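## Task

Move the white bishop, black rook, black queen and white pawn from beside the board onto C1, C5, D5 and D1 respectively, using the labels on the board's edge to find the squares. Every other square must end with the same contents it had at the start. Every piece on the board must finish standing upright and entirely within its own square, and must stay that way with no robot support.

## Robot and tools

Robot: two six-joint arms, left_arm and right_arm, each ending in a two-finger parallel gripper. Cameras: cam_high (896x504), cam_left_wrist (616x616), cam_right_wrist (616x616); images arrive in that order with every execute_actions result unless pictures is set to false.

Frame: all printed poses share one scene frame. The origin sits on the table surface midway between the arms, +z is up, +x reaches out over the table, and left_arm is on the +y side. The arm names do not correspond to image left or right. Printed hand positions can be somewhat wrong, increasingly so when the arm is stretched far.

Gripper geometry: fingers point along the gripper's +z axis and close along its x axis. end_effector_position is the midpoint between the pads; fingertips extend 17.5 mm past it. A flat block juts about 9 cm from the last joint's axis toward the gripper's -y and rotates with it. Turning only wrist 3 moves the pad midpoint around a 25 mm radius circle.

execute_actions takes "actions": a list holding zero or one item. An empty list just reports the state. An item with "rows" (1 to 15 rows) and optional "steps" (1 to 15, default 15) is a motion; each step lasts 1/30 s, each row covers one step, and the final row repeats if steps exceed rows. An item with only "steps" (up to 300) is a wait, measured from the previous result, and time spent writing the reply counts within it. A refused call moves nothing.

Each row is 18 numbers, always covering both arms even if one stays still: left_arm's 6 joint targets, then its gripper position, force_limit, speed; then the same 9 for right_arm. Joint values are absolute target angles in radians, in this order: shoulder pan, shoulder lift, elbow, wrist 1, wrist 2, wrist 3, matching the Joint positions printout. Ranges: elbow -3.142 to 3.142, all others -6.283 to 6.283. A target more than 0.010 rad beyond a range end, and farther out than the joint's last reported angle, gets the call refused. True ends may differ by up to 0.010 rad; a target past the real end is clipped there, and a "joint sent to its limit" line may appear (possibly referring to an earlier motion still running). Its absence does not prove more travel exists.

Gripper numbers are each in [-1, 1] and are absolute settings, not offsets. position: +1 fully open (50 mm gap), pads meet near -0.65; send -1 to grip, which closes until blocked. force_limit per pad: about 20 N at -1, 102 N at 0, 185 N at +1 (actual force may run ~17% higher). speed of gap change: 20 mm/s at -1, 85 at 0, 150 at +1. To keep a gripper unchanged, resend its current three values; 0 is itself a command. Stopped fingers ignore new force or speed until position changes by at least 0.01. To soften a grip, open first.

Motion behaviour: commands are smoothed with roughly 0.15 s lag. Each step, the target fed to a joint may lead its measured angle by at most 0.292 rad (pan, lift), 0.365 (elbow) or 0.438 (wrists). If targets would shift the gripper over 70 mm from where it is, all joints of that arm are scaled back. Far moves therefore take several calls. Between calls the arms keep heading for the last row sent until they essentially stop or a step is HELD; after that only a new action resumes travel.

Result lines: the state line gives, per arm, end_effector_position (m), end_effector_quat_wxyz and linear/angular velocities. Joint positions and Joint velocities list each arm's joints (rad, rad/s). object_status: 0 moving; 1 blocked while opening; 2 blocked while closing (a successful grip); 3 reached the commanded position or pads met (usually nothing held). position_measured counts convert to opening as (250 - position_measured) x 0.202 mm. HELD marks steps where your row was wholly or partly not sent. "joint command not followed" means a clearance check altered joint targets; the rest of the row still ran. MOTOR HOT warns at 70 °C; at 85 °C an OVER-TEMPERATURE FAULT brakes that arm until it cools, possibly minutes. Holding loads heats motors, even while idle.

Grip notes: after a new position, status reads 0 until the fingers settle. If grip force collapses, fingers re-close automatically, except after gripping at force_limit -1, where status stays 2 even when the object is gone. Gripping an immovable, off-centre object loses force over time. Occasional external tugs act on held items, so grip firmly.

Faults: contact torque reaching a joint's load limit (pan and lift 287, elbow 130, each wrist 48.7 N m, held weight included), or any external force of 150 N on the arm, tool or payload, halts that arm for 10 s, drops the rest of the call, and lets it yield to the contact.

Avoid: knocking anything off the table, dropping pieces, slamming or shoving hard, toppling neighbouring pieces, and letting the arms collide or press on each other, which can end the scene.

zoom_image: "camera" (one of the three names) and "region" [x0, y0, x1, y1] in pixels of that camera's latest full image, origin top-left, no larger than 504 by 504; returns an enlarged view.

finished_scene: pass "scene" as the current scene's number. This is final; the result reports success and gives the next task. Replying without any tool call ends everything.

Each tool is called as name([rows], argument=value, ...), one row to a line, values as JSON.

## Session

execute_actions(actions=[])

Scene clock: 0.00 s of 5200.00 s.
left_arm: end_effector_position=(+0.6649, +0.5103, +0.3062) position_measured=3 object_status=3 end_effector_quat_wxyz=(-0.418, -0.438, +0.774, +0.186) end_effector_velocity=(-0.000, -0.000, -0.000) end_effector_angular_velocity=(+0.000, +0.001, -0.001) | right_arm: end_effector_position=(+0.3117, -0.5538, +0.1945) position_measured=3 object_status=3 end_effector_quat_wxyz=(-0.227, +0.347, +0.814, -0.407) end_effector_velocity=(+0.000, -0.000, +0.000) end_effector_angular_velocity=(-0.001, -0.001, -0.001)
Joint positions: left_arm=[ 2.593 -1.136  1.429 -0.962 -1.924 -2.772] | right_arm=[ 2.911 -1.715  2.446 -1.552 -2.257 -0.703]
Joint velocities: left_arm=[-0.     0.     0.     0.001  0.     0.001] | right_arm=[ 0.     0.    -0.001  0.    -0.     0.001]

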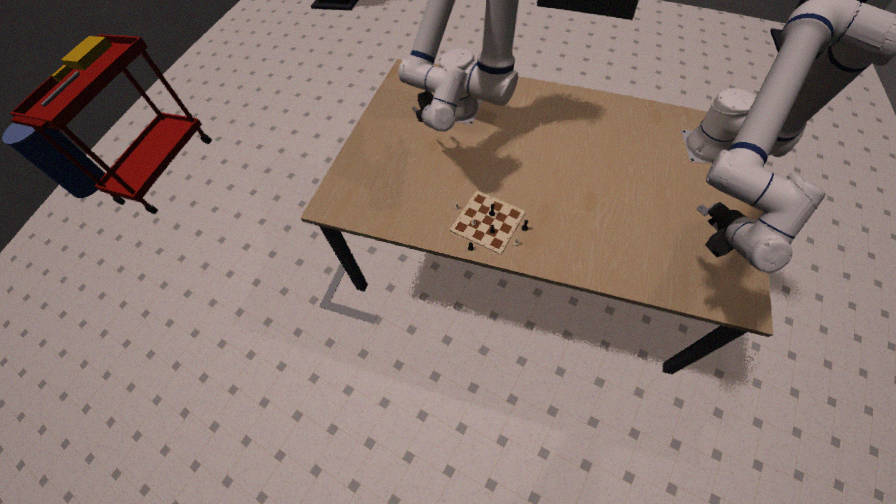

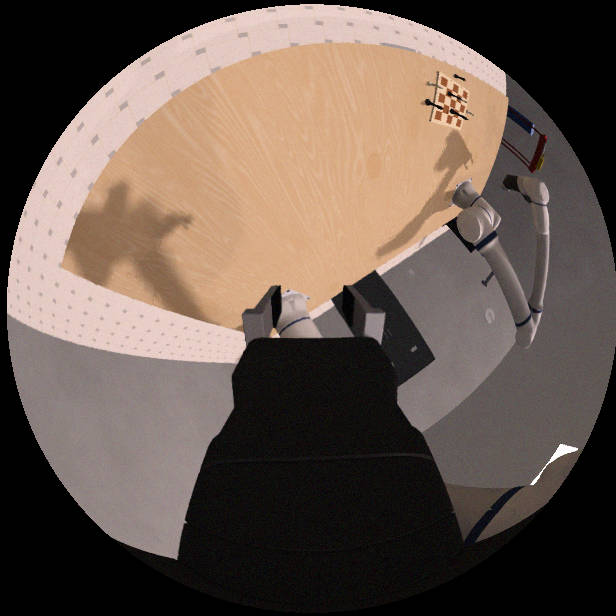

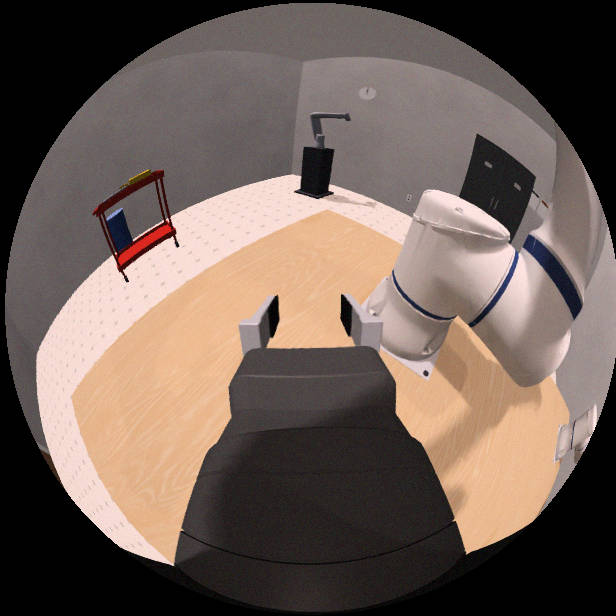

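execute_actions([
  {"rows":[[2.593,-1.136,1.429,-0.962,-1.924,-2.772,1,0,0,3.3,-1.34,1.89,-2.121,-1.571,0.172,1,0.6,0]]},
], pictures=false)

execute_actions([
  {"steps":50},
])

zoom_image(camera="cam_right_wrist", region=[210,140,410,340])

Scene clock: 3.10 s of 5200.00 s.
left_arm: end_effector_position=(+0.6649, +0.5102, +0.3063) position_measured=3 object_status=3 end_effector_quat_wxyz=(-0.418, -0.438, +0.774, +0.186) end_effector_velocity=(-0.000, -0.002, +0.000) end_effector_angular_velocity=(+0.001, -0.000, -0.002) | right_arm: end_effector_position=(+0.4609, -0.4732, +0.1732) position_measured=3 object_status=3 end_effector_quat_wxyz=(-0.101, +0.467, +0.820, -0.314) end_effector_velocity=(+0.299, +0.203, -0.024) end_effector_angular_velocity=(+0.145, -0.703, -0.288)
Joint positions: left_arm=[ 2.593 -1.136  1.429 -0.962 -1.924 -2.772] | right_arm=[ 3.052 -1.575  2.266 -1.763 -2.042 -0.488]
Joint velocities: left_arm=[-0.002  0.    -0.001  0.     0.    -0.001] | right_arm=[ 0.262  0.25  -0.364 -0.378  0.436  0.436]
Steps of this call (steps 1 to 78: nothing new was sent; steps 79 to 93: all 15 steps of this action). Readings (joint positions | what the end effector reports):
79: left_arm=[2.593 -1.136 1.429 -0.962 -1.924 -2.772] | right_arm=[2.911 -1.715 2.445 -1.552 -2.257 -0.703] | left_arm position_measured=3 object_status=3 | right_arm position_measured=3 object_status=3
80: left_arm=[2.593 -1.136 1.429 -0.962 -1.924 -2.772] | right_arm=[2.920 -1.705 2.435 -1.566 -2.242 -0.688] | left_arm position_measured=3 object_status=3 | right_arm position_measured=3 object_status=3
82: left_arm=[2.593 -1.136 1.429 -0.962 -1.924 -2.772] | right_arm=[2.943 -1.682 2.404 -1.601 -2.208 -0.654] | left_arm position_measured=3 object_status=3 | right_arm position_measured=3 object_status=3
86: left_arm=[2.593 -1.136 1.429 -0.962 -1.924 -2.772] | right_arm=[2.985 -1.641 2.353 -1.664 -2.145 -0.592] | left_arm position_measured=3 object_status=3 | right_arm position_measured=3 object_status=3
93: the state above

Scene clock: 4.77 s of 5200.00 s.
left_arm: end_effector_position=(+0.6649, +0.5102, +0.3063) position_measured=3 object_status=3 end_effector_quat_wxyz=(-0.418, -0.438, +0.774, +0.186) end_effector_velocity=(-0.000, +0.001, -0.000) end_effector_angular_velocity=(+0.001, +0.001, +0.001) | right_arm: end_effector_position=(+0.7396, -0.1747, +0.1999) position_measured=3 object_status=3 end_effector_quat_wxyz=(+0.000, +0.707, +0.707, -0.000) end_effector_velocity=(+0.000, +0.001, +0.001) end_effector_angular_velocity=(+0.001, -0.003, -0.001)
Joint positions: left_arm=[ 2.593 -1.136  1.429 -0.962 -1.924 -2.772] | right_arm=[ 3.3   -1.34   1.89  -2.121 -1.571  0.172]
Joint velocities: left_arm=[ 0.001 -0.     0.001  0.     0.    -0.   ] | right_arm=[ 0.001 -0.002 -0.    -0.001  0.     0.002]
Steps of this call (steps 1 to 50: the robot went on to your last target). Readings (joint positions | what the end effector reports):
1: left_arm=[2.593 -1.136 1.429 -0.962 -1.924 -2.772] | right_arm=[3.061 -1.567 2.254 -1.775 -2.027 -0.473] | left_arm position_measured=3 object_status=3 | right_arm position_measured=3 object_status=3
2: left_arm=[2.593 -1.136 1.429 -0.962 -1.924 -2.772] | right_arm=[3.069 -1.559 2.242 -1.788 -2.012 -0.458] | left_arm position_measured=3 object_status=3 | right_arm position_measured=3 object_status=3
4: left_arm=[2.593 -1.136 1.429 -0.962 -1.924 -2.772] | right_arm=[3.086 -1.543 2.217 -1.811 -1.982 -0.428] | left_arm position_measured=3 object_status=3 | right_arm position_measured=3 object_status=3
8: left_arm=[2.593 -1.136 1.429 -0.962 -1.924 -2.772] | right_arm=[3.117 -1.513 2.169 -1.857 -1.921 -0.362] | left_arm position_measured=3 object_status=3 | right_arm position_measured=3 object_status=3
50: the state above

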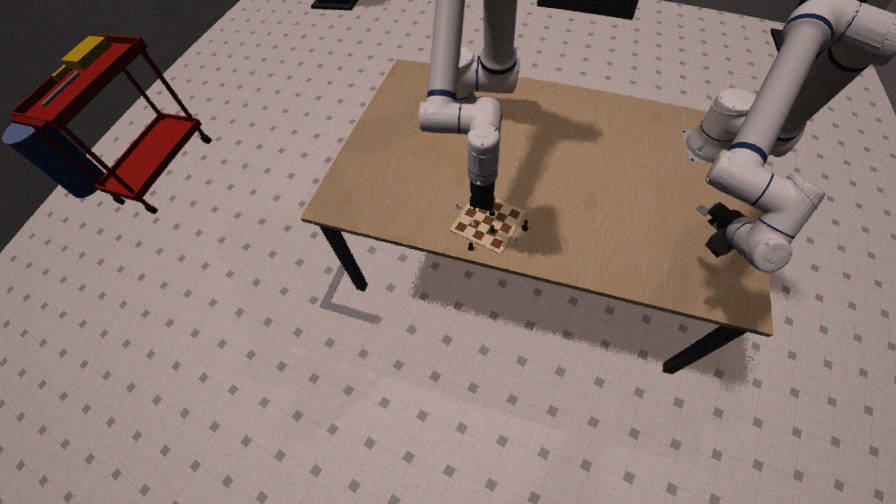

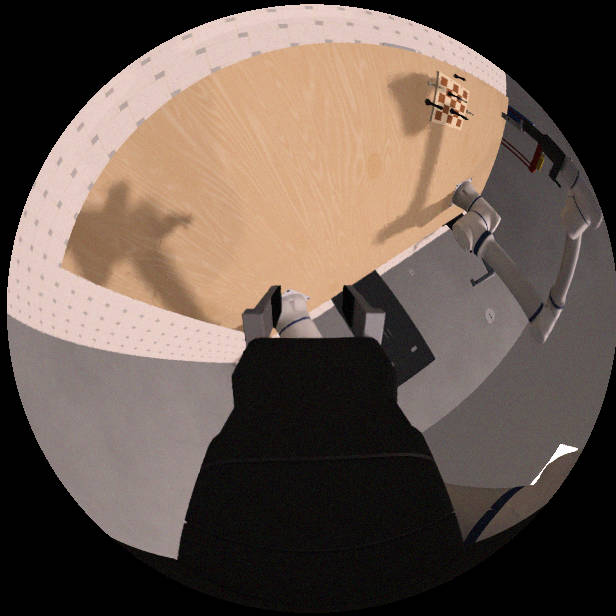

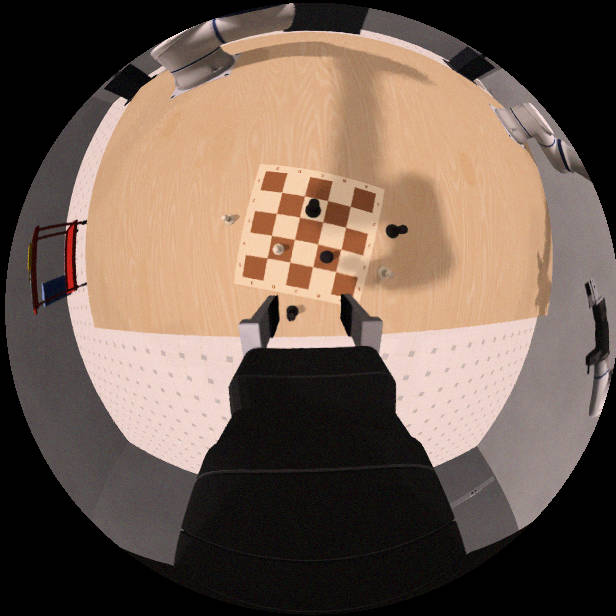

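Region (210, 140, 410, 340) of cam_right_wrist's 616x616 image, scaled by 2.520, with more detail than that image has.

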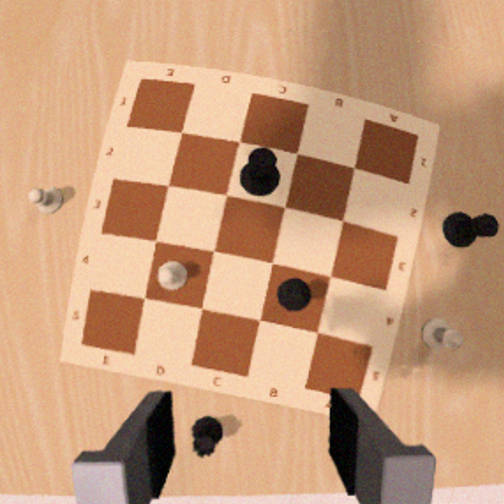

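execute_actions([
  {"rows":[[2.593,-1.136,1.429,-0.962,-1.924,-2.772,1,0,0,3.105,-1.425,2.222,-2.368,-1.571,-0.023,1,0.6,0]]},
], pictures=false)

execute_actions([
  {"steps":12},
], pictures=false)

execute_actions([
  {"rows":[[2.593,-1.136,1.429,-0.962,-1.924,-2.772,1,0,0,3.105,-1.3114,2.265,-2.5245,-1.571,-0.023,1,0.6,0]]},
])

Scene clock: 10.93 s of 5200.00 s.
left_arm: end_effector_position=(+0.6649, +0.5102, +0.3063) position_measured=3 object_status=3 end_effector_quat_wxyz=(-0.418, -0.438, +0.774, +0.186) end_effector_velocity=(-0.000, -0.001, -0.001) end_effector_angular_velocity=(+0.001, +0.001, -0.000) | right_arm: end_effector_position=(+0.6636, -0.2954, +0.1137) position_measured=3 object_status=3 end_effector_quat_wxyz=(+0.000, +0.707, +0.707, -0.000) end_effector_velocity=(-0.127, -0.145, -0.106) end_effector_angular_velocity=(-0.001, -0.008, -0.002)
Joint positions: left_arm=[ 2.593 -1.136  1.429 -0.962 -1.924 -2.772] | right_arm=[ 3.135 -1.412  2.172 -2.33  -1.571  0.007]
Joint velocities: left_arm=[-0.001  0.001  0.001 -0.    -0.    -0.001] | right_arm=[-0.228 -0.1    0.381 -0.289 -0.001 -0.227]
Steps of this call (steps 1 to 15: the robot went on to your last target; steps 16 to 90: nothing new was sent; then 2.67 s passed at rest; steps 91 to 105: all 15 steps of this action). Readings (joint positions | what the end effector reports):
91: left_arm=[2.593 -1.136 1.429 -0.962 -1.924 -2.772] | right_arm=[3.300 -1.340 1.890 -2.121 -1.571 0.172] | left_arm position_measured=3 object_status=3 | right_arm position_measured=3 object_status=3
92: left_arm=[2.593 -1.136 1.429 -0.962 -1.924 -2.772] | right_arm=[3.293 -1.343 1.902 -2.132 -1.571 0.164] | left_arm position_measured=3 object_status=3 | right_arm position_measured=3 object_status=3
94: left_arm=[2.593 -1.136 1.429 -0.962 -1.924 -2.772] | right_arm=[3.266 -1.354 1.948 -2.164 -1.571 0.138] | left_arm position_measured=3 object_status=3 | right_arm position_measured=3 object_status=3
98: left_arm=[2.593 -1.136 1.429 -0.962 -1.924 -2.772] | right_arm=[3.217 -1.376 2.031 -2.226 -1.571 0.089] | left_arm position_measured=3 object_status=3 | right_arm position_measured=3 object_status=3
105: the state above

Scene clock: 11.33 s of 5200.00 s.
left_arm: end_effector_position=(+0.6649, +0.5102, +0.3063) position_measured=3 object_status=3 end_effector_quat_wxyz=(-0.418, -0.438, +0.774, +0.186) end_effector_velocity=(-0.000, +0.000, -0.000) end_effector_angular_velocity=(+0.001, +0.001, +0.001) | right_arm: end_effector_position=(+0.6468, -0.3127, +0.1004) position_measured=3 object_status=3 end_effector_quat_wxyz=(+0.000, +0.707, +0.707, +0.000) end_effector_velocity=(-0.006, -0.006, -0.005) end_effector_angular_velocity=(+0.000, +0.000, -0.000)
Joint positions: left_arm=[ 2.593 -1.136  1.429 -0.962 -1.924 -2.772] | right_arm=[ 3.106 -1.424  2.22  -2.366 -1.571 -0.022]
Joint velocities: left_arm=[ 0.    -0.     0.001  0.     0.    -0.001] | right_arm=[-0.01  -0.004  0.017 -0.013  0.    -0.01 ]
Steps of this call (steps 1 to 12: the robot went on to your last target). Readings (joint positions | what the end effector reports):
1: left_arm=[2.593 -1.136 1.429 -0.962 -1.924 -2.772] | right_arm=[3.128 -1.415 2.183 -2.339 -1.571 -0.000] | left_arm position_measured=3 object_status=3 | right_arm position_measured=3 object_status=3
2: left_arm=[2.593 -1.136 1.429 -0.962 -1.924 -2.772] | right_arm=[3.123 -1.417 2.192 -2.346 -1.571 -0.005] | left_arm position_measured=3 object_status=3 | right_arm position_measured=3 object_status=3
4: left_arm=[2.593 -1.136 1.429 -0.962 -1.924 -2.772] | right_arm=[3.116 -1.420 2.204 -2.355 -1.571 -0.012] | left_arm position_measured=3 object_status=3 | right_arm position_measured=3 object_status=3
8: left_arm=[2.593 -1.136 1.429 -0.962 -1.924 -2.772] | right_arm=[3.109 -1.423 2.216 -2.363 -1.571 -0.019] | left_arm position_measured=3 object_status=3 | right_arm position_measured=3 object_status=3
12: the state above

Scene clock: 11.83 s of 5200.00 s.
left_arm: end_effector_position=(+0.6649, +0.5102, +0.3063) position_measured=3 object_status=3 end_effector_quat_wxyz=(-0.418, -0.438, +0.774, +0.186) end_effector_velocity=(+0.000, -0.000, +0.000) end_effector_angular_velocity=(-0.001, -0.001, -0.000) | right_arm: end_effector_position=(+0.6459, -0.3134, +0.0308) position_measured=3 object_status=3 end_effector_quat_wxyz=(+0.000, +0.707, +0.707, -0.000) end_effector_velocity=(-0.001, -0.000, -0.017) end_effector_angular_velocity=(-0.000, -0.000, +0.001)
Joint positions: left_arm=[ 2.593 -1.136  1.429 -0.962 -1.924 -2.772] | right_arm=[ 3.105 -1.315  2.264 -2.52  -1.571 -0.023]
Joint velocities: left_arm=[-0.    -0.001 -0.    -0.001 -0.     0.   ] | right_arm=[-0.     0.028  0.01  -0.038 -0.    -0.001]
Steps of this call (steps 1 to 15: all 15 steps of this action). Readings (joint positions | what the end effector reports):
1: left_arm=[2.593 -1.136 1.429 -0.962 -1.924 -2.772] | right_arm=[3.106 -1.424 2.220 -2.367 -1.571 -0.022] | left_arm position_measured=3 object_status=3 | right_arm position_measured=3 object_status=3
2: left_arm=[2.593 -1.136 1.429 -0.962 -1.924 -2.772] | right_arm=[3.106 -1.415 2.224 -2.383 -1.571 -0.022] | left_arm position_measured=3 object_status=3 | right_arm position_measured=3 object_status=3
4: left_arm=[2.593 -1.136 1.429 -0.962 -1.924 -2.772] | right_arm=[3.105 -1.373 2.242 -2.438 -1.571 -0.023] | left_arm position_measured=3 object_status=3 | right_arm position_measured=3 object_status=3
8: left_arm=[2.593 -1.136 1.429 -0.962 -1.924 -2.772] | right_arm=[3.105 -1.333 2.256 -2.494 -1.571 -0.023] | left_arm position_measured=3 object_status=3 | right_arm position_measured=3 object_status=3
15: the state above

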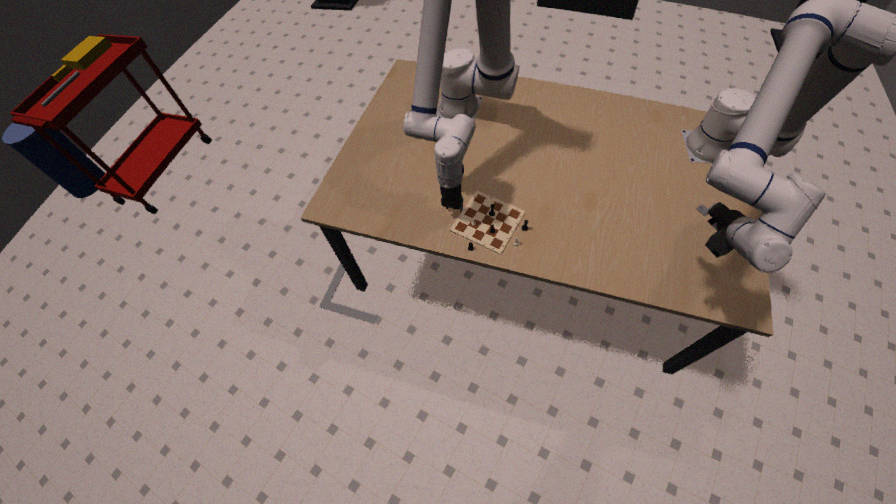

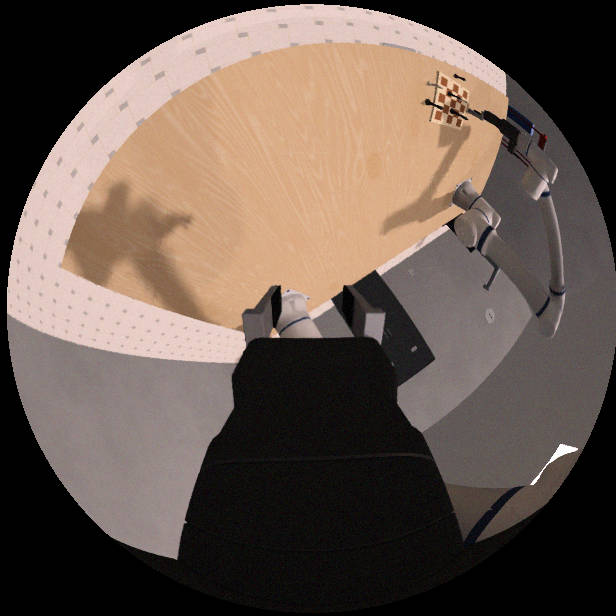

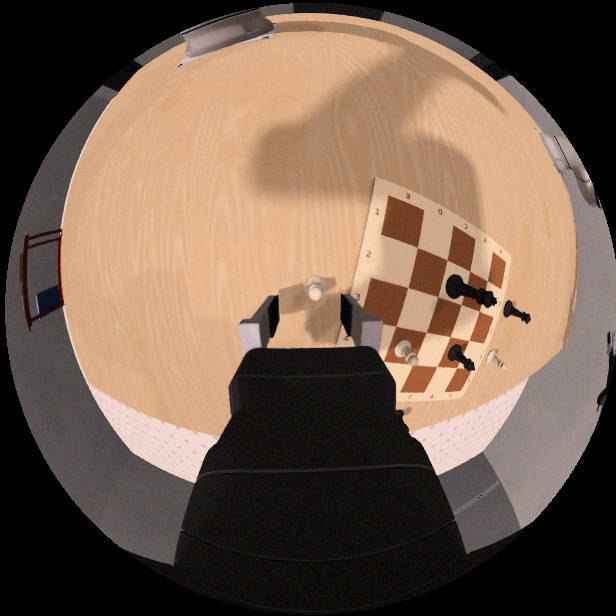

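execute_actions([
  {"rows":[[2.593,-1.136,1.429,-0.962,-1.924,-2.772,1,0,0,3.111,-1.3314,2.294,-2.5335,-1.571,-0.017,-1,0.6,0]]},
], pictures=false)

execute_actions([
  {"steps":8},
], pictures=false)

execute_actions([
  {"rows":[[2.593,-1.136,1.429,-0.962,-1.924,-2.772,1,0,0,3.111,-1.47,2.245,-2.346,-1.571,-0.017,-1,0.6,0]]},
], pictures=false)

execute_actions([
  {"rows":[[2.593,-1.136,1.429,-0.962,-1.924,-2.772,1,0,0,3.3125,-1.487,2.2685,-2.3525,-1.571,0.185,-1,0.6,0]]},
], pictures=false)

execute_actions([
  {"rows":[[2.593,-1.136,1.429,-0.962,-1.924,-2.772,1,0,0,3.3125,-1.3716,2.3146,-2.514,-1.571,0.185,-1,0.6,0]]},
])

Scene clock: 18.57 s of 5200.00 s.
left_arm: end_effector_position=(+0.6649, +0.5102, +0.3063) position_measured=3 object_status=3 end_effector_quat_wxyz=(-0.418, -0.438, +0.774, +0.186) end_effector_velocity=(-0.000, +0.001, -0.000) end_effector_angular_velocity=(-0.001, -0.000, +0.000) | right_arm: end_effector_position=(+0.6291, -0.3096, +0.0286) position_measured=203 object_status=0 end_effector_quat_wxyz=(+0.000, +0.707, +0.707, -0.000) end_effector_velocity=(-0.003, +0.001, -0.000) end_effector_angular_velocity=(+0.000, +0.000, +0.000)
Joint positions: left_arm=[ 2.593 -1.136  1.429 -0.962 -1.924 -2.772] | right_arm=[ 3.111 -1.331  2.293 -2.533 -1.571 -0.017]
Joint velocities: left_arm=[ 0.001 -0.001  0.001 -0.001 -0.     0.001] | right_arm=[ 0.001 -0.004  0.006 -0.002  0.     0.001]
Steps of this call (steps 1 to 15: the robot went on to your last target; steps 16 to 90: nothing new was sent; then 3.23 s passed at rest; steps 91 to 105: all 15 steps of this action). Readings (joint positions | what the end effector reports):
91: left_arm=[2.593 -1.136 1.429 -0.962 -1.924 -2.772] | right_arm=[3.105 -1.311 2.265 -2.525 -1.571 -0.023] | left_arm position_measured=3 object_status=3 | right_arm position_measured=6 object_status=0
92: left_arm=[2.593 -1.136 1.429 -0.962 -1.924 -2.772] | right_arm=[3.106 -1.314 2.269 -2.526 -1.571 -0.022] | left_arm position_measured=3 object_status=3 | right_arm position_measured=20 object_status=0
94: left_arm=[2.593 -1.136 1.429 -0.962 -1.924 -2.772] | right_arm=[3.108 -1.321 2.280 -2.529 -1.571 -0.020] | left_arm position_measured=3 object_status=3 | right_arm position_measured=48 object_status=0
98: left_arm=[2.593 -1.136 1.429 -0.962 -1.924 -2.772] | right_arm=[3.110 -1.328 2.289 -2.532 -1.571 -0.018] | left_arm position_measured=3 object_status=3 | right_arm position_measured=105 object_status=0
105: the state above

Scene clock: 18.83 s of 5200.00 s.
left_arm: end_effector_position=(+0.6649, +0.5102, +0.3063) position_measured=3 object_status=3 end_effector_quat_wxyz=(-0.418, -0.438, +0.774, +0.186) end_effector_velocity=(-0.001, -0.000, -0.000) end_effector_angular_velocity=(-0.001, +0.001, -0.001) | right_arm: end_effector_position=(+0.6287, -0.3095, +0.0286) position_measured=214 object_status=2 end_effector_quat_wxyz=(+0.000, +0.707, +0.707, -0.000) end_effector_velocity=(+0.000, -0.000, +0.000) end_effector_angular_velocity=(-0.000, -0.000, +0.001)
Joint positions: left_arm=[ 2.593 -1.136  1.429 -0.962 -1.924 -2.772] | right_arm=[ 3.111 -1.331  2.294 -2.533 -1.571 -0.017]
Joint velocities: left_arm=[-0.001 -0.001  0.002 -0.    -0.     0.001] | right_arm=[ 0.     0.    -0.    -0.    -0.    -0.001]
Steps of this call (steps 1 to 8: the robot went on to your last target). Readings (joint positions | what the end effector reports):
1: left_arm=[2.593 -1.136 1.429 -0.962 -1.924 -2.772] | right_arm=[3.111 -1.331 2.293 -2.533 -1.571 -0.017] | left_arm position_measured=3 object_status=3 | right_arm position_measured=214 object_status=0
2: left_arm=[2.593 -1.136 1.429 -0.962 -1.924 -2.772] | right_arm=[3.111 -1.331 2.294 -2.533 -1.571 -0.017] | left_arm position_measured=3 object_status=3 | right_arm position_measured=214 object_status=0
4: left_arm=[2.593 -1.136 1.429 -0.962 -1.924 -2.772] | right_arm=[3.111 -1.331 2.294 -2.533 -1.571 -0.017] | left_arm position_measured=3 object_status=3 | right_arm position_measured=214 object_status=0
8: the state above

Scene clock: 19.33 s of 5200.00 s.
left_arm: end_effector_position=(+0.6649, +0.5102, +0.3063) position_measured=3 object_status=3 end_effector_quat_wxyz=(-0.418, -0.438, +0.774, +0.186) end_effector_velocity=(+0.000, +0.001, -0.001) end_effector_angular_velocity=(+0.001, +0.001, +0.001) | right_arm: end_effector_position=(+0.6267, -0.3095, +0.1090) position_measured=214 object_status=2 end_effector_quat_wxyz=(+0.000, +0.707, +0.707, -0.000) end_effector_velocity=(-0.002, +0.000, +0.023) end_effector_angular_velocity=(+0.000, -0.000, +0.000)
Joint positions: left_arm=[ 2.593 -1.136  1.429 -0.962 -1.924 -2.772] | right_arm=[ 3.111 -1.465  2.247 -2.353 -1.571 -0.017]
Joint velocities: left_arm=[ 0.001  0.001  0.    -0.     0.    -0.   ] | right_arm=[ 0.    -0.038 -0.014  0.051  0.    -0.   ]
Steps of this call (steps 1 to 15: all 15 steps of this action). Readings (joint positions | what the end effector reports):
1: left_arm=[2.593 -1.136 1.429 -0.962 -1.924 -2.772] | right_arm=[3.111 -1.332 2.294 -2.533 -1.571 -0.017] | left_arm position_measured=3 object_status=3 | right_arm position_measured=214 object_status=2
2: left_arm=[2.593 -1.136 1.429 -0.962 -1.924 -2.772] | right_arm=[3.111 -1.342 2.292 -2.519 -1.571 -0.017] | left_arm position_measured=3 object_status=3 | right_arm position_measured=214 object_status=2
4: left_arm=[2.593 -1.136 1.429 -0.962 -1.924 -2.772] | right_arm=[3.111 -1.386 2.274 -2.461 -1.571 -0.017] | left_arm position_measured=3 object_status=3 | right_arm position_measured=214 object_status=2
8: left_arm=[2.593 -1.136 1.429 -0.962 -1.924 -2.772] | right_arm=[3.111 -1.440 2.256 -2.387 -1.571 -0.017] | left_arm position_measured=3 object_status=3 | right_arm position_measured=214 object_status=2
15: the state above

Scene clock: 19.83 s of 5200.00 s.
left_arm: end_effector_position=(+0.6649, +0.5102, +0.3063) position_measured=3 object_status=3 end_effector_quat_wxyz=(-0.418, -0.438, +0.774, +0.186) end_effector_velocity=(+0.001, +0.001, -0.000) end_effector_angular_velocity=(+0.000, -0.001, +0.002) | right_arm: end_effector_position=(+0.5720, -0.2030, +0.1104) position_measured=214 object_status=2 end_effector_quat_wxyz=(+0.000, +0.707, +0.707, +0.000) end_effector_velocity=(-0.030, +0.047, -0.000) end_effector_angular_velocity=(+0.001, +0.001, -0.001)
Joint positions: left_arm=[ 2.593 -1.136  1.429 -0.962 -1.924 -2.772] | right_arm=[ 3.301 -1.486  2.267 -2.352 -1.571  0.173]
Joint velocities: left_arm=[ 0.002  0.    -0.001 -0.     0.    -0.   ] | right_arm=[ 0.088 -0.008  0.01  -0.001  0.002  0.089]
Steps of this call (steps 1 to 15: all 15 steps of this action). Readings (joint positions | what the end effector reports):
1: left_arm=[2.593 -1.136 1.429 -0.962 -1.924 -2.772] | right_arm=[3.111 -1.466 2.246 -2.351 -1.571 -0.017] | left_arm position_measured=3 object_status=3 | right_arm position_measured=214 object_status=2
2: left_arm=[2.593 -1.136 1.429 -0.962 -1.924 -2.772] | right_arm=[3.121 -1.468 2.247 -2.351 -1.571 -0.006] | left_arm position_measured=3 object_status=3 | right_arm position_measured=214 object_status=2
4: left_arm=[2.593 -1.136 1.429 -0.962 -1.924 -2.772] | right_arm=[3.164 -1.472 2.252 -2.351 -1.571 0.036] | left_arm position_measured=3 object_status=3 | right_arm position_measured=214 object_status=2
8: left_arm=[2.593 -1.136 1.429 -0.962 -1.924 -2.772] | right_arm=[3.242 -1.480 2.261 -2.352 -1.571 0.114] | left_arm position_measured=3 object_status=3 | right_arm position_measured=214 object_status=2
15: the state above

Scene clock: 20.33 s of 5200.00 s.
left_arm: end_effector_position=(+0.6649, +0.5102, +0.3063) position_measured=3 object_status=3 end_effector_quat_wxyz=(-0.418, -0.438, +0.774, +0.186) end_effector_velocity=(-0.000, -0.000, -0.000) end_effector_angular_velocity=(+0.001, +0.001, +0.001) | right_arm: end_effector_position=(+0.5686, -0.1971, +0.0426) position_measured=214 object_status=2 end_effector_quat_wxyz=(+0.000, +0.707, +0.707, +0.000) end_effector_velocity=(-0.001, +0.001, -0.016) end_effector_angular_velocity=(+0.000, -0.000, +0.000)
Joint positions: left_arm=[ 2.593 -1.136  1.429 -0.962 -1.924 -2.772] | right_arm=[ 3.312 -1.375  2.313 -2.509 -1.571  0.185]
Joint velocities: left_arm=[-0.     0.     0.     0.001 -0.    -0.001] | right_arm=[ 0.002  0.028  0.011 -0.039  0.     0.002]
Steps of this call (steps 1 to 15: all 15 steps of this action). Readings (joint positions | what the end effector reports):
1: left_arm=[2.593 -1.136 1.429 -0.962 -1.924 -2.772] | right_arm=[3.304 -1.486 2.268 -2.353 -1.571 0.176] | left_arm position_measured=3 object_status=3 | right_arm position_measured=214 object_status=2
2: left_arm=[2.593 -1.136 1.429 -0.962 -1.924 -2.772] | right_arm=[3.306 -1.476 2.271 -2.368 -1.571 0.178] | left_arm position_measured=3 object_status=3 | right_arm position_measured=214 object_status=2
4: left_arm=[2.593 -1.136 1.429 -0.962 -1.924 -2.772] | right_arm=[3.308 -1.434 2.290 -2.425 -1.571 0.181] | left_arm position_measured=3 object_status=3 | right_arm position_measured=214 object_status=2
8: left_arm=[2.593 -1.136 1.429 -0.962 -1.924 -2.772] | right_arm=[3.311 -1.394 2.305 -2.483 -1.571 0.184] | left_arm position_measured=3 object_status=3 | right_arm position_measured=214 object_status=2
15: the state above

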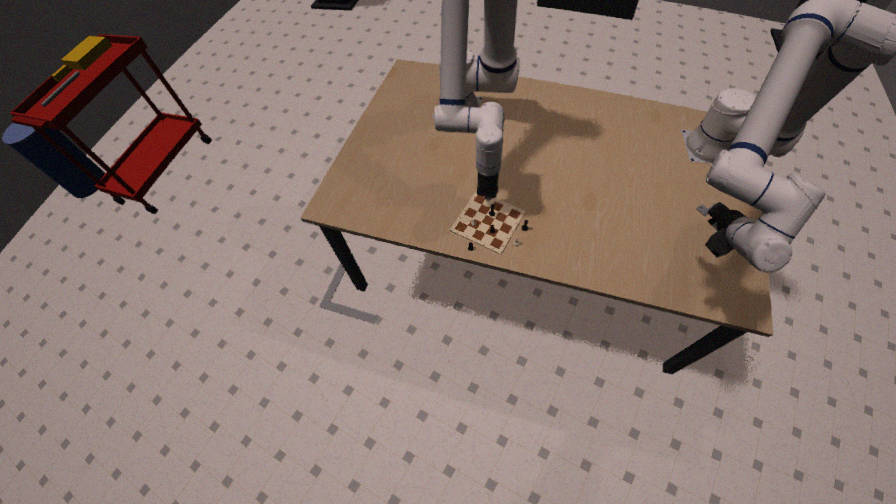

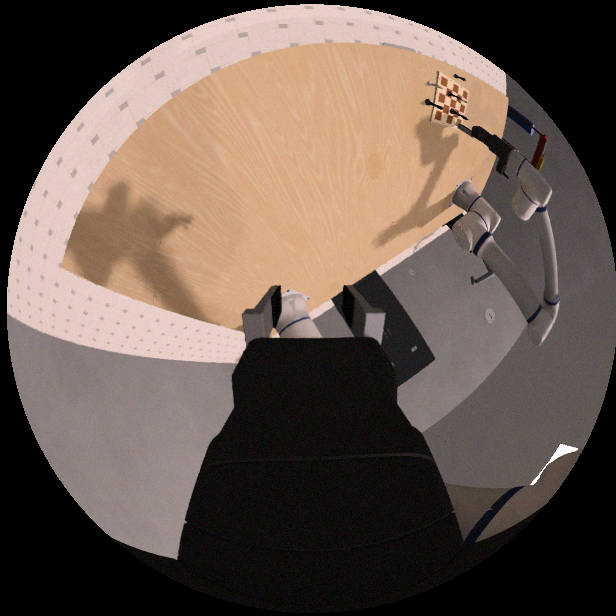

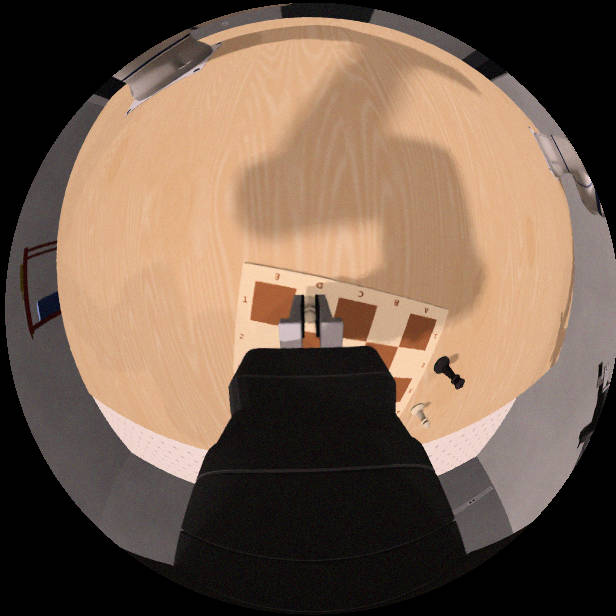

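execute_actions([
  {"rows":[[2.593,-1.136,1.429,-0.962,-1.924,-2.772,1,0,0,3.3155,-1.3495,2.304,-2.5255,-1.571,0.185,-1,0.6,0]]},
], pictures=false)

execute_actions([
  {"rows":[[2.593,-1.136,1.429,-0.962,-1.924,-2.772,1,0,0,3.3155,-1.3495,2.304,-2.5255,-1.571,0.185,0.4,0.6,0]],"steps":10},
], pictures=false)

execute_actions([
  {"rows":[[2.593,-1.136,1.429,-0.962,-1.924,-2.772,1,0,0,3.3155,-1.48,2.256,-2.347,-1.571,0.185,0.4,0.6,0]]},
])

execute_actions([
  {"rows":[[2.593,-1.136,1.429,-0.962,-1.924,-2.772,1,0,0,3.462,-1.176,1.8522,-2.247,-1.571,0.334,1,0.6,0]]},
], pictures=false)

execute_actions([
  {"steps":15},
], pictures=false)

execute_actions([
  {"rows":[[2.593,-1.136,1.429,-0.962,-1.924,-2.772,1,0,0,3.462,-1.0875,1.8913,-2.375,-1.571,0.334,1,0.6,0]]},
])

Scene clock: 31.13 s of 5200.00 s.
left_arm: end_effector_position=(+0.6649, +0.5102, +0.3063) position_measured=3 object_status=3 end_effector_quat_wxyz=(-0.418, -0.438, +0.774, +0.186) end_effector_velocity=(+0.000, +0.000, -0.001) end_effector_angular_velocity=(-0.000, +0.001, -0.001) | right_arm: end_effector_position=(+0.5752, -0.1940, +0.0340) position_measured=214 object_status=2 end_effector_quat_wxyz=(+0.000, +0.706, +0.708, +0.000) end_effector_velocity=(+0.001, +0.001, -0.002) end_effector_angular_velocity=(-0.000, +0.001, +0.001)
Joint positions: left_arm=[ 2.593 -1.136  1.429 -0.962 -1.924 -2.772] | right_arm=[ 3.315 -1.35   2.304 -2.525 -1.571  0.185]
Joint velocities: left_arm=[ 0.     0.001  0.    -0.     0.001  0.001] | right_arm=[ 0.001  0.005 -0.001 -0.002 -0.    -0.   ]
Steps of this call (steps 1 to 15: the robot went on to your last target; steps 16 to 90: nothing new was sent; then 7.30 s passed at rest; steps 91 to 105: all 15 steps of this action). Readings (joint positions | what the end effector reports):
91: left_arm=[2.593 -1.136 1.429 -0.962 -1.924 -2.772] | right_arm=[3.313 -1.371 2.315 -2.514 -1.571 0.185] | left_arm position_measured=3 object_status=3 | right_arm position_measured=214 object_status=2
92: left_arm=[2.593 -1.136 1.429 -0.962 -1.924 -2.772] | right_arm=[3.313 -1.368 2.314 -2.516 -1.571 0.185] | left_arm position_measured=3 object_status=3 | right_arm position_measured=214 object_status=2
94: left_arm=[2.593 -1.136 1.429 -0.962 -1.924 -2.772] | right_arm=[3.314 -1.360 2.310 -2.520 -1.571 0.185] | left_arm position_measured=3 object_status=3 | right_arm position_measured=214 object_status=2
98: left_arm=[2.593 -1.136 1.429 -0.962 -1.924 -2.772] | right_arm=[3.315 -1.353 2.306 -2.523 -1.571 0.185] | left_arm position_measured=3 object_status=3 | right_arm position_measured=214 object_status=2
105: the state above

Scene clock: 31.47 s of 5200.00 s.
left_arm: end_effector_position=(+0.6649, +0.5102, +0.3063) position_measured=3 object_status=3 end_effector_quat_wxyz=(-0.418, -0.438, +0.774, +0.186) end_effector_velocity=(-0.000, -0.001, +0.000) end_effector_angular_velocity=(+0.000, -0.001, -0.001) | right_arm: end_effector_position=(+0.5753, -0.1940, +0.0338) position_measured=92 object_status=0 end_effector_quat_wxyz=(+0.000, +0.706, +0.708, +0.000) end_effector_velocity=(-0.000, +0.000, -0.001) end_effector_angular_velocity=(-0.000, +0.002, -0.000)
Joint positions: left_arm=[ 2.593 -1.136  1.429 -0.962 -1.924 -2.772] | right_arm=[ 3.315 -1.35   2.304 -2.525 -1.571  0.185]
Joint velocities: left_arm=[-0.001 -0.001 -0.     0.     0.    -0.001] | right_arm=[ 0.     0.002 -0.    -0.     0.     0.   ]
Steps of this call (steps 1 to 10: all 10 steps of this action). Readings (joint positions | what the end effector reports):
1: left_arm=[2.593 -1.136 1.429 -0.962 -1.924 -2.772] | right_arm=[3.315 -1.350 2.304 -2.525 -1.571 0.185] | left_arm position_measured=3 object_status=3 | right_arm position_measured=211 object_status=0
2: left_arm=[2.593 -1.136 1.429 -0.962 -1.924 -2.772] | right_arm=[3.315 -1.350 2.304 -2.525 -1.571 0.185] | left_arm position_measured=3 object_status=3 | right_arm position_measured=197 object_status=0
4: left_arm=[2.593 -1.136 1.429 -0.962 -1.924 -2.772] | right_arm=[3.315 -1.350 2.304 -2.525 -1.571 0.185] | left_arm position_measured=3 object_status=3 | right_arm position_measured=169 object_status=0
8: left_arm=[2.593 -1.136 1.429 -0.962 -1.924 -2.772] | right_arm=[3.315 -1.350 2.304 -2.525 -1.571 0.185] | left_arm position_measured=3 object_status=3 | right_arm position_measured=113 object_status=0
10: the state above

Scene clock: 31.97 s of 5200.00 s.
left_arm: end_effector_position=(+0.6649, +0.5102, +0.3063) position_measured=3 object_status=3 end_effector_quat_wxyz=(-0.418, -0.438, +0.774, +0.186) end_effector_velocity=(-0.000, -0.001, +0.001) end_effector_angular_velocity=(+0.000, -0.002, -0.001) | right_arm: end_effector_position=(+0.5739, -0.1942, +0.1095) position_measured=92 object_status=3 end_effector_quat_wxyz=(+0.000, +0.706, +0.708, -0.000) end_effector_velocity=(-0.002, -0.001, +0.021) end_effector_angular_velocity=(-0.001, +0.000, -0.000)
Joint positions: left_arm=[ 2.593 -1.136  1.429 -0.962 -1.924 -2.772] | right_arm=[ 3.316 -1.475  2.258 -2.353 -1.571  0.185]
Joint velocities: left_arm=[-0.001 -0.002 -0.001 -0.     0.    -0.001] | right_arm=[ 0.    -0.034 -0.012  0.046 -0.001  0.   ]
Steps of this call (steps 1 to 15: all 15 steps of this action). Readings (joint positions | what the end effector reports):
1: left_arm=[2.593 -1.136 1.429 -0.962 -1.924 -2.772] | right_arm=[3.315 -1.350 2.304 -2.525 -1.571 0.185] | left_arm position_measured=3 object_status=3 | right_arm position_measured=92 object_status=0
2: left_arm=[2.593 -1.136 1.429 -0.962 -1.924 -2.772] | right_arm=[3.315 -1.360 2.301 -2.510 -1.571 0.185] | left_arm position_measured=3 object_status=3 | right_arm position_measured=92 object_status=0
4: left_arm=[2.593 -1.136 1.429 -0.962 -1.924 -2.772] | right_arm=[3.316 -1.404 2.283 -2.452 -1.571 0.185] | left_arm position_measured=3 object_status=3 | right_arm position_measured=92 object_status=0
8: left_arm=[2.593 -1.136 1.429 -0.962 -1.924 -2.772] | right_arm=[3.316 -1.453 2.266 -2.384 -1.571 0.185] | left_arm position_measured=3 object_status=3 | right_arm position_measured=92 object_status=3
15: the state above

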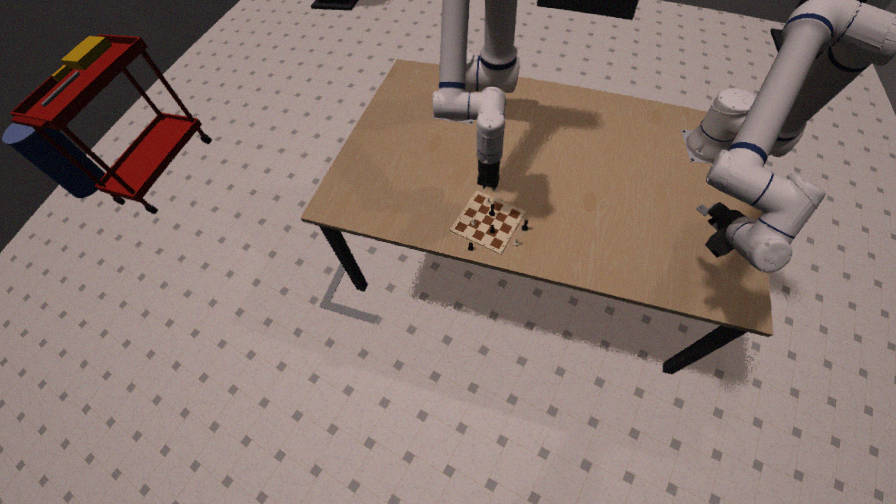

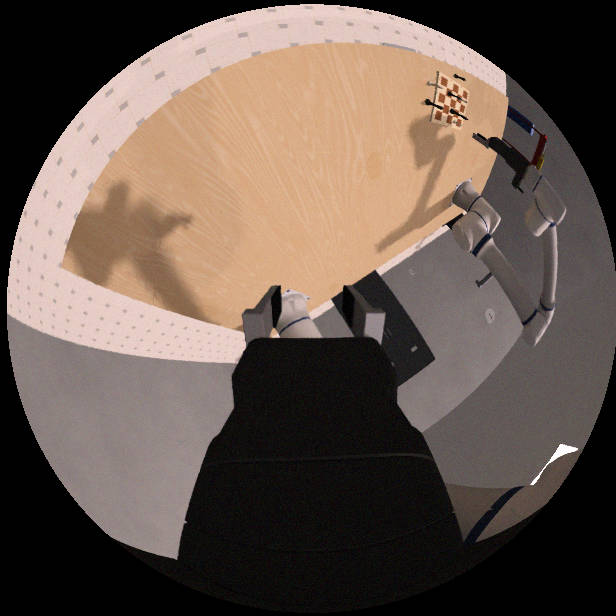

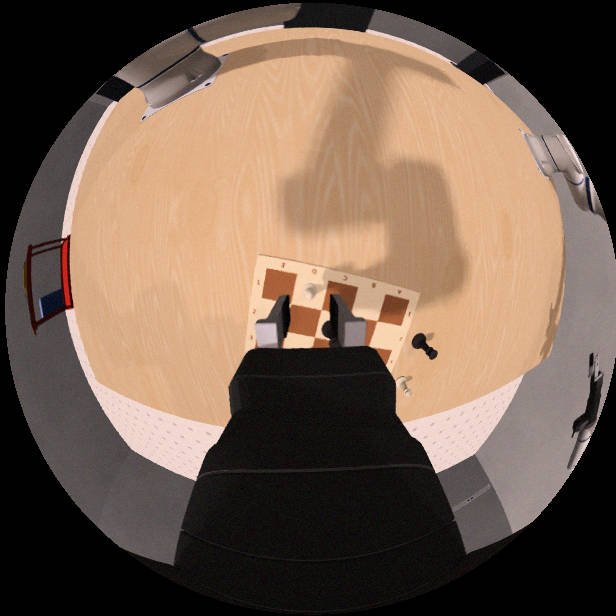

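Scene clock: 32.47 s of 5200.00 s.
left_arm: end_effector_position=(+0.6649, +0.5102, +0.3063) position_measured=3 object_status=3 end_effector_quat_wxyz=(-0.418, -0.438, +0.774, +0.186) end_effector_velocity=(+0.001, -0.001, +0.001) end_effector_angular_velocity=(-0.001, -0.002, -0.001) | right_arm: end_effector_position=(+0.7023, -0.0828, +0.1136) position_measured=3 object_status=3 end_effector_quat_wxyz=(-0.000, +0.707, +0.707, -0.001) end_effector_velocity=(+0.241, +0.262, -0.019) end_effector_angular_velocity=(+0.002, -0.009, -0.002)
Joint positions: left_arm=[ 2.593 -1.136  1.429 -0.962 -1.924 -2.772] | right_arm=[ 3.431 -1.24   1.94  -2.269 -1.571  0.302]
Joint velocities: left_arm=[-0.001  0.    -0.002 -0.     0.     0.   ] | right_arm=[ 0.237  0.487 -0.663  0.167 -0.     0.238]
Steps of this call (steps 1 to 15: all 15 steps of this action). Readings (joint positions | what the end effector reports):
1: left_arm=[2.593 -1.136 1.429 -0.962 -1.924 -2.772] | right_arm=[3.316 -1.476 2.257 -2.352 -1.571 0.185] | left_arm position_measured=3 object_status=3 | right_arm position_measured=89 object_status=0
2: left_arm=[2.593 -1.136 1.429 -0.962 -1.924 -2.772] | right_arm=[3.321 -1.467 2.245 -2.347 -1.571 0.190] | left_arm position_measured=3 object_status=3 | right_arm position_measured=75 object_status=0
4: left_arm=[2.593 -1.136 1.429 -0.962 -1.924 -2.772] | right_arm=[3.340 -1.427 2.194 -2.334 -1.571 0.210] | left_arm position_measured=3 object_status=3 | right_arm position_measured=47 object_status=0
8: left_arm=[2.593 -1.136 1.429 -0.962 -1.924 -2.772] | right_arm=[3.373 -1.359 2.102 -2.310 -1.571 0.244] | left_arm position_measured=3 object_status=3 | right_arm position_measured=3 object_status=0
15: the state above

Scene clock: 32.97 s of 5200.00 s.
left_arm: end_effector_position=(+0.6649, +0.5102, +0.3063) position_measured=3 object_status=3 end_effector_quat_wxyz=(-0.418, -0.438, +0.774, +0.186) end_effector_velocity=(-0.001, +0.000, -0.001) end_effector_angular_velocity=(+0.001, +0.001, -0.000) | right_arm: end_effector_position=(+0.7324, -0.0478, +0.1101) position_measured=3 object_status=3 end_effector_quat_wxyz=(+0.000, +0.707, +0.707, -0.000) end_effector_velocity=(+0.005, +0.006, -0.001) end_effector_angular_velocity=(-0.000, -0.000, +0.001)
Joint positions: left_arm=[ 2.593 -1.136  1.429 -0.962 -1.924 -2.772] | right_arm=[ 3.461 -1.177  1.854 -2.247 -1.571  0.333]
Joint velocities: left_arm=[-0.    -0.     0.002 -0.001  0.001 -0.001] | right_arm=[ 0.005  0.011 -0.014  0.003 -0.     0.004]
Steps of this call (steps 1 to 15: the robot went on to your last target). Readings (joint positions | what the end effector reports):
1: left_arm=[2.593 -1.136 1.429 -0.962 -1.924 -2.772] | right_arm=[3.438 -1.226 1.920 -2.264 -1.571 0.309] | left_arm position_measured=3 object_status=3 | right_arm position_measured=3 object_status=3
2: left_arm=[2.593 -1.136 1.429 -0.962 -1.924 -2.772] | right_arm=[3.443 -1.214 1.905 -2.260 -1.571 0.315] | left_arm position_measured=3 object_status=3 | right_arm position_measured=3 object_status=3
4: left_arm=[2.593 -1.136 1.429 -0.962 -1.924 -2.772] | right_arm=[3.451 -1.199 1.883 -2.255 -1.571 0.323] | left_arm position_measured=3 object_status=3 | right_arm position_measured=3 object_status=3
8: left_arm=[2.593 -1.136 1.429 -0.962 -1.924 -2.772] | right_arm=[3.458 -1.184 1.863 -2.250 -1.571 0.330] | left_arm position_measured=3 object_status=3 | right_arm position_measured=3 object_status=3
15: the state above

Scene clock: 33.47 s of 5200.00 s.
left_arm: end_effector_position=(+0.6649, +0.5102, +0.3063) position_measured=3 object_status=3 end_effector_quat_wxyz=(-0.418, -0.438, +0.774, +0.186) end_effector_velocity=(+0.000, -0.000, -0.001) end_effector_angular_velocity=(+0.001, +0.001, +0.001) | right_arm: end_effector_position=(+0.7334, -0.0469, +0.0356) position_measured=3 object_status=3 end_effector_quat_wxyz=(+0.000, +0.707, +0.707, +0.000) end_effector_velocity=(-0.001, -0.000, -0.018) end_effector_angular_velocity=(-0.000, +0.000, +0.000)
Joint positions: left_arm=[ 2.593 -1.136  1.429 -0.962 -1.924 -2.772] | right_arm=[ 3.462 -1.09   1.89  -2.371 -1.571  0.334]
Joint velocities: left_arm=[-0.     0.001  0.    -0.    -0.001 -0.002] | right_arm=[ 0.     0.021  0.01  -0.03   0.     0.   ]
Steps of this call (steps 1 to 15: all 15 steps of this action). Readings (joint positions | what the end effector reports):
1: left_arm=[2.593 -1.136 1.429 -0.962 -1.924 -2.772] | right_arm=[3.461 -1.177 1.854 -2.248 -1.571 0.333] | left_arm position_measured=3 object_status=3 | right_arm position_measured=3 object_status=3
2: left_arm=[2.593 -1.136 1.429 -0.962 -1.924 -2.772] | right_arm=[3.462 -1.167 1.856 -2.263 -1.571 0.334] | left_arm position_measured=3 object_status=3 | right_arm position_measured=3 object_status=3
4: left_arm=[2.593 -1.136 1.429 -0.962 -1.924 -2.772] | right_arm=[3.462 -1.135 1.872 -2.306 -1.571 0.334] | left_arm position_measured=3 object_status=3 | right_arm position_measured=3 object_status=3
8: left_arm=[2.593 -1.136 1.429 -0.962 -1.924 -2.772] | right_arm=[3.462 -1.104 1.884 -2.351 -1.571 0.334] | left_arm position_measured=3 object_status=3 | right_arm position_measured=3 object_status=3
15: the state above

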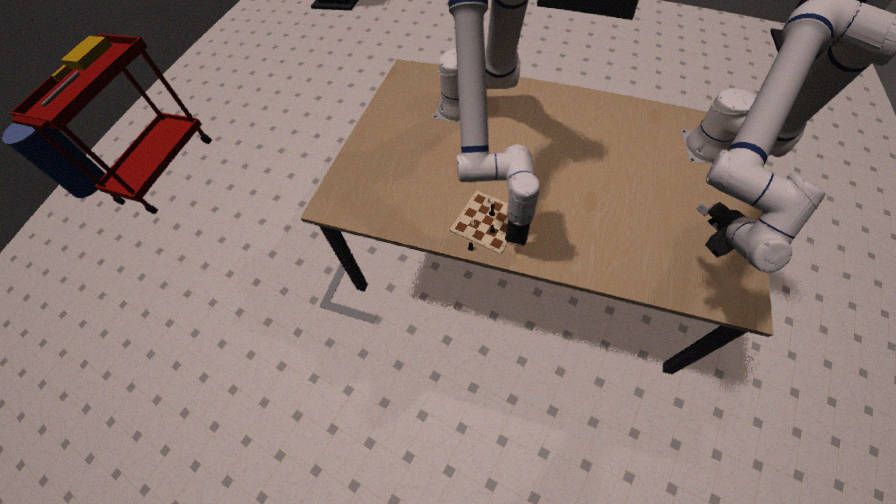

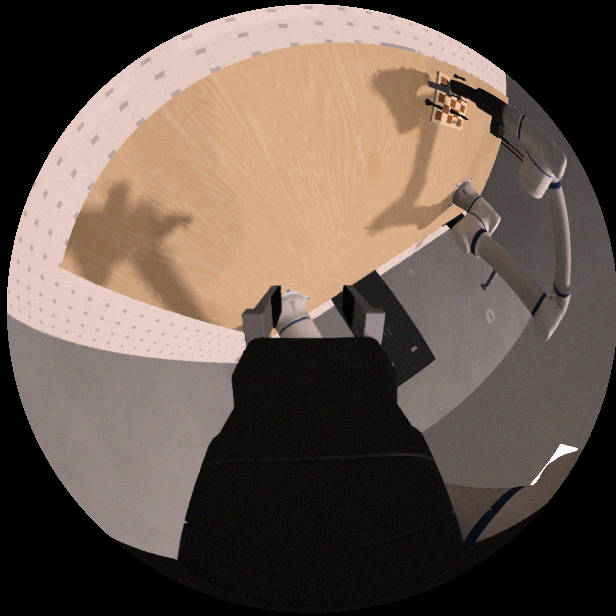

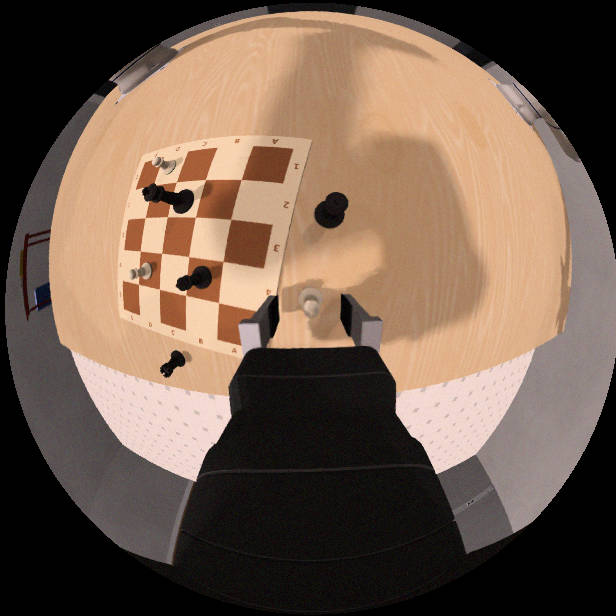

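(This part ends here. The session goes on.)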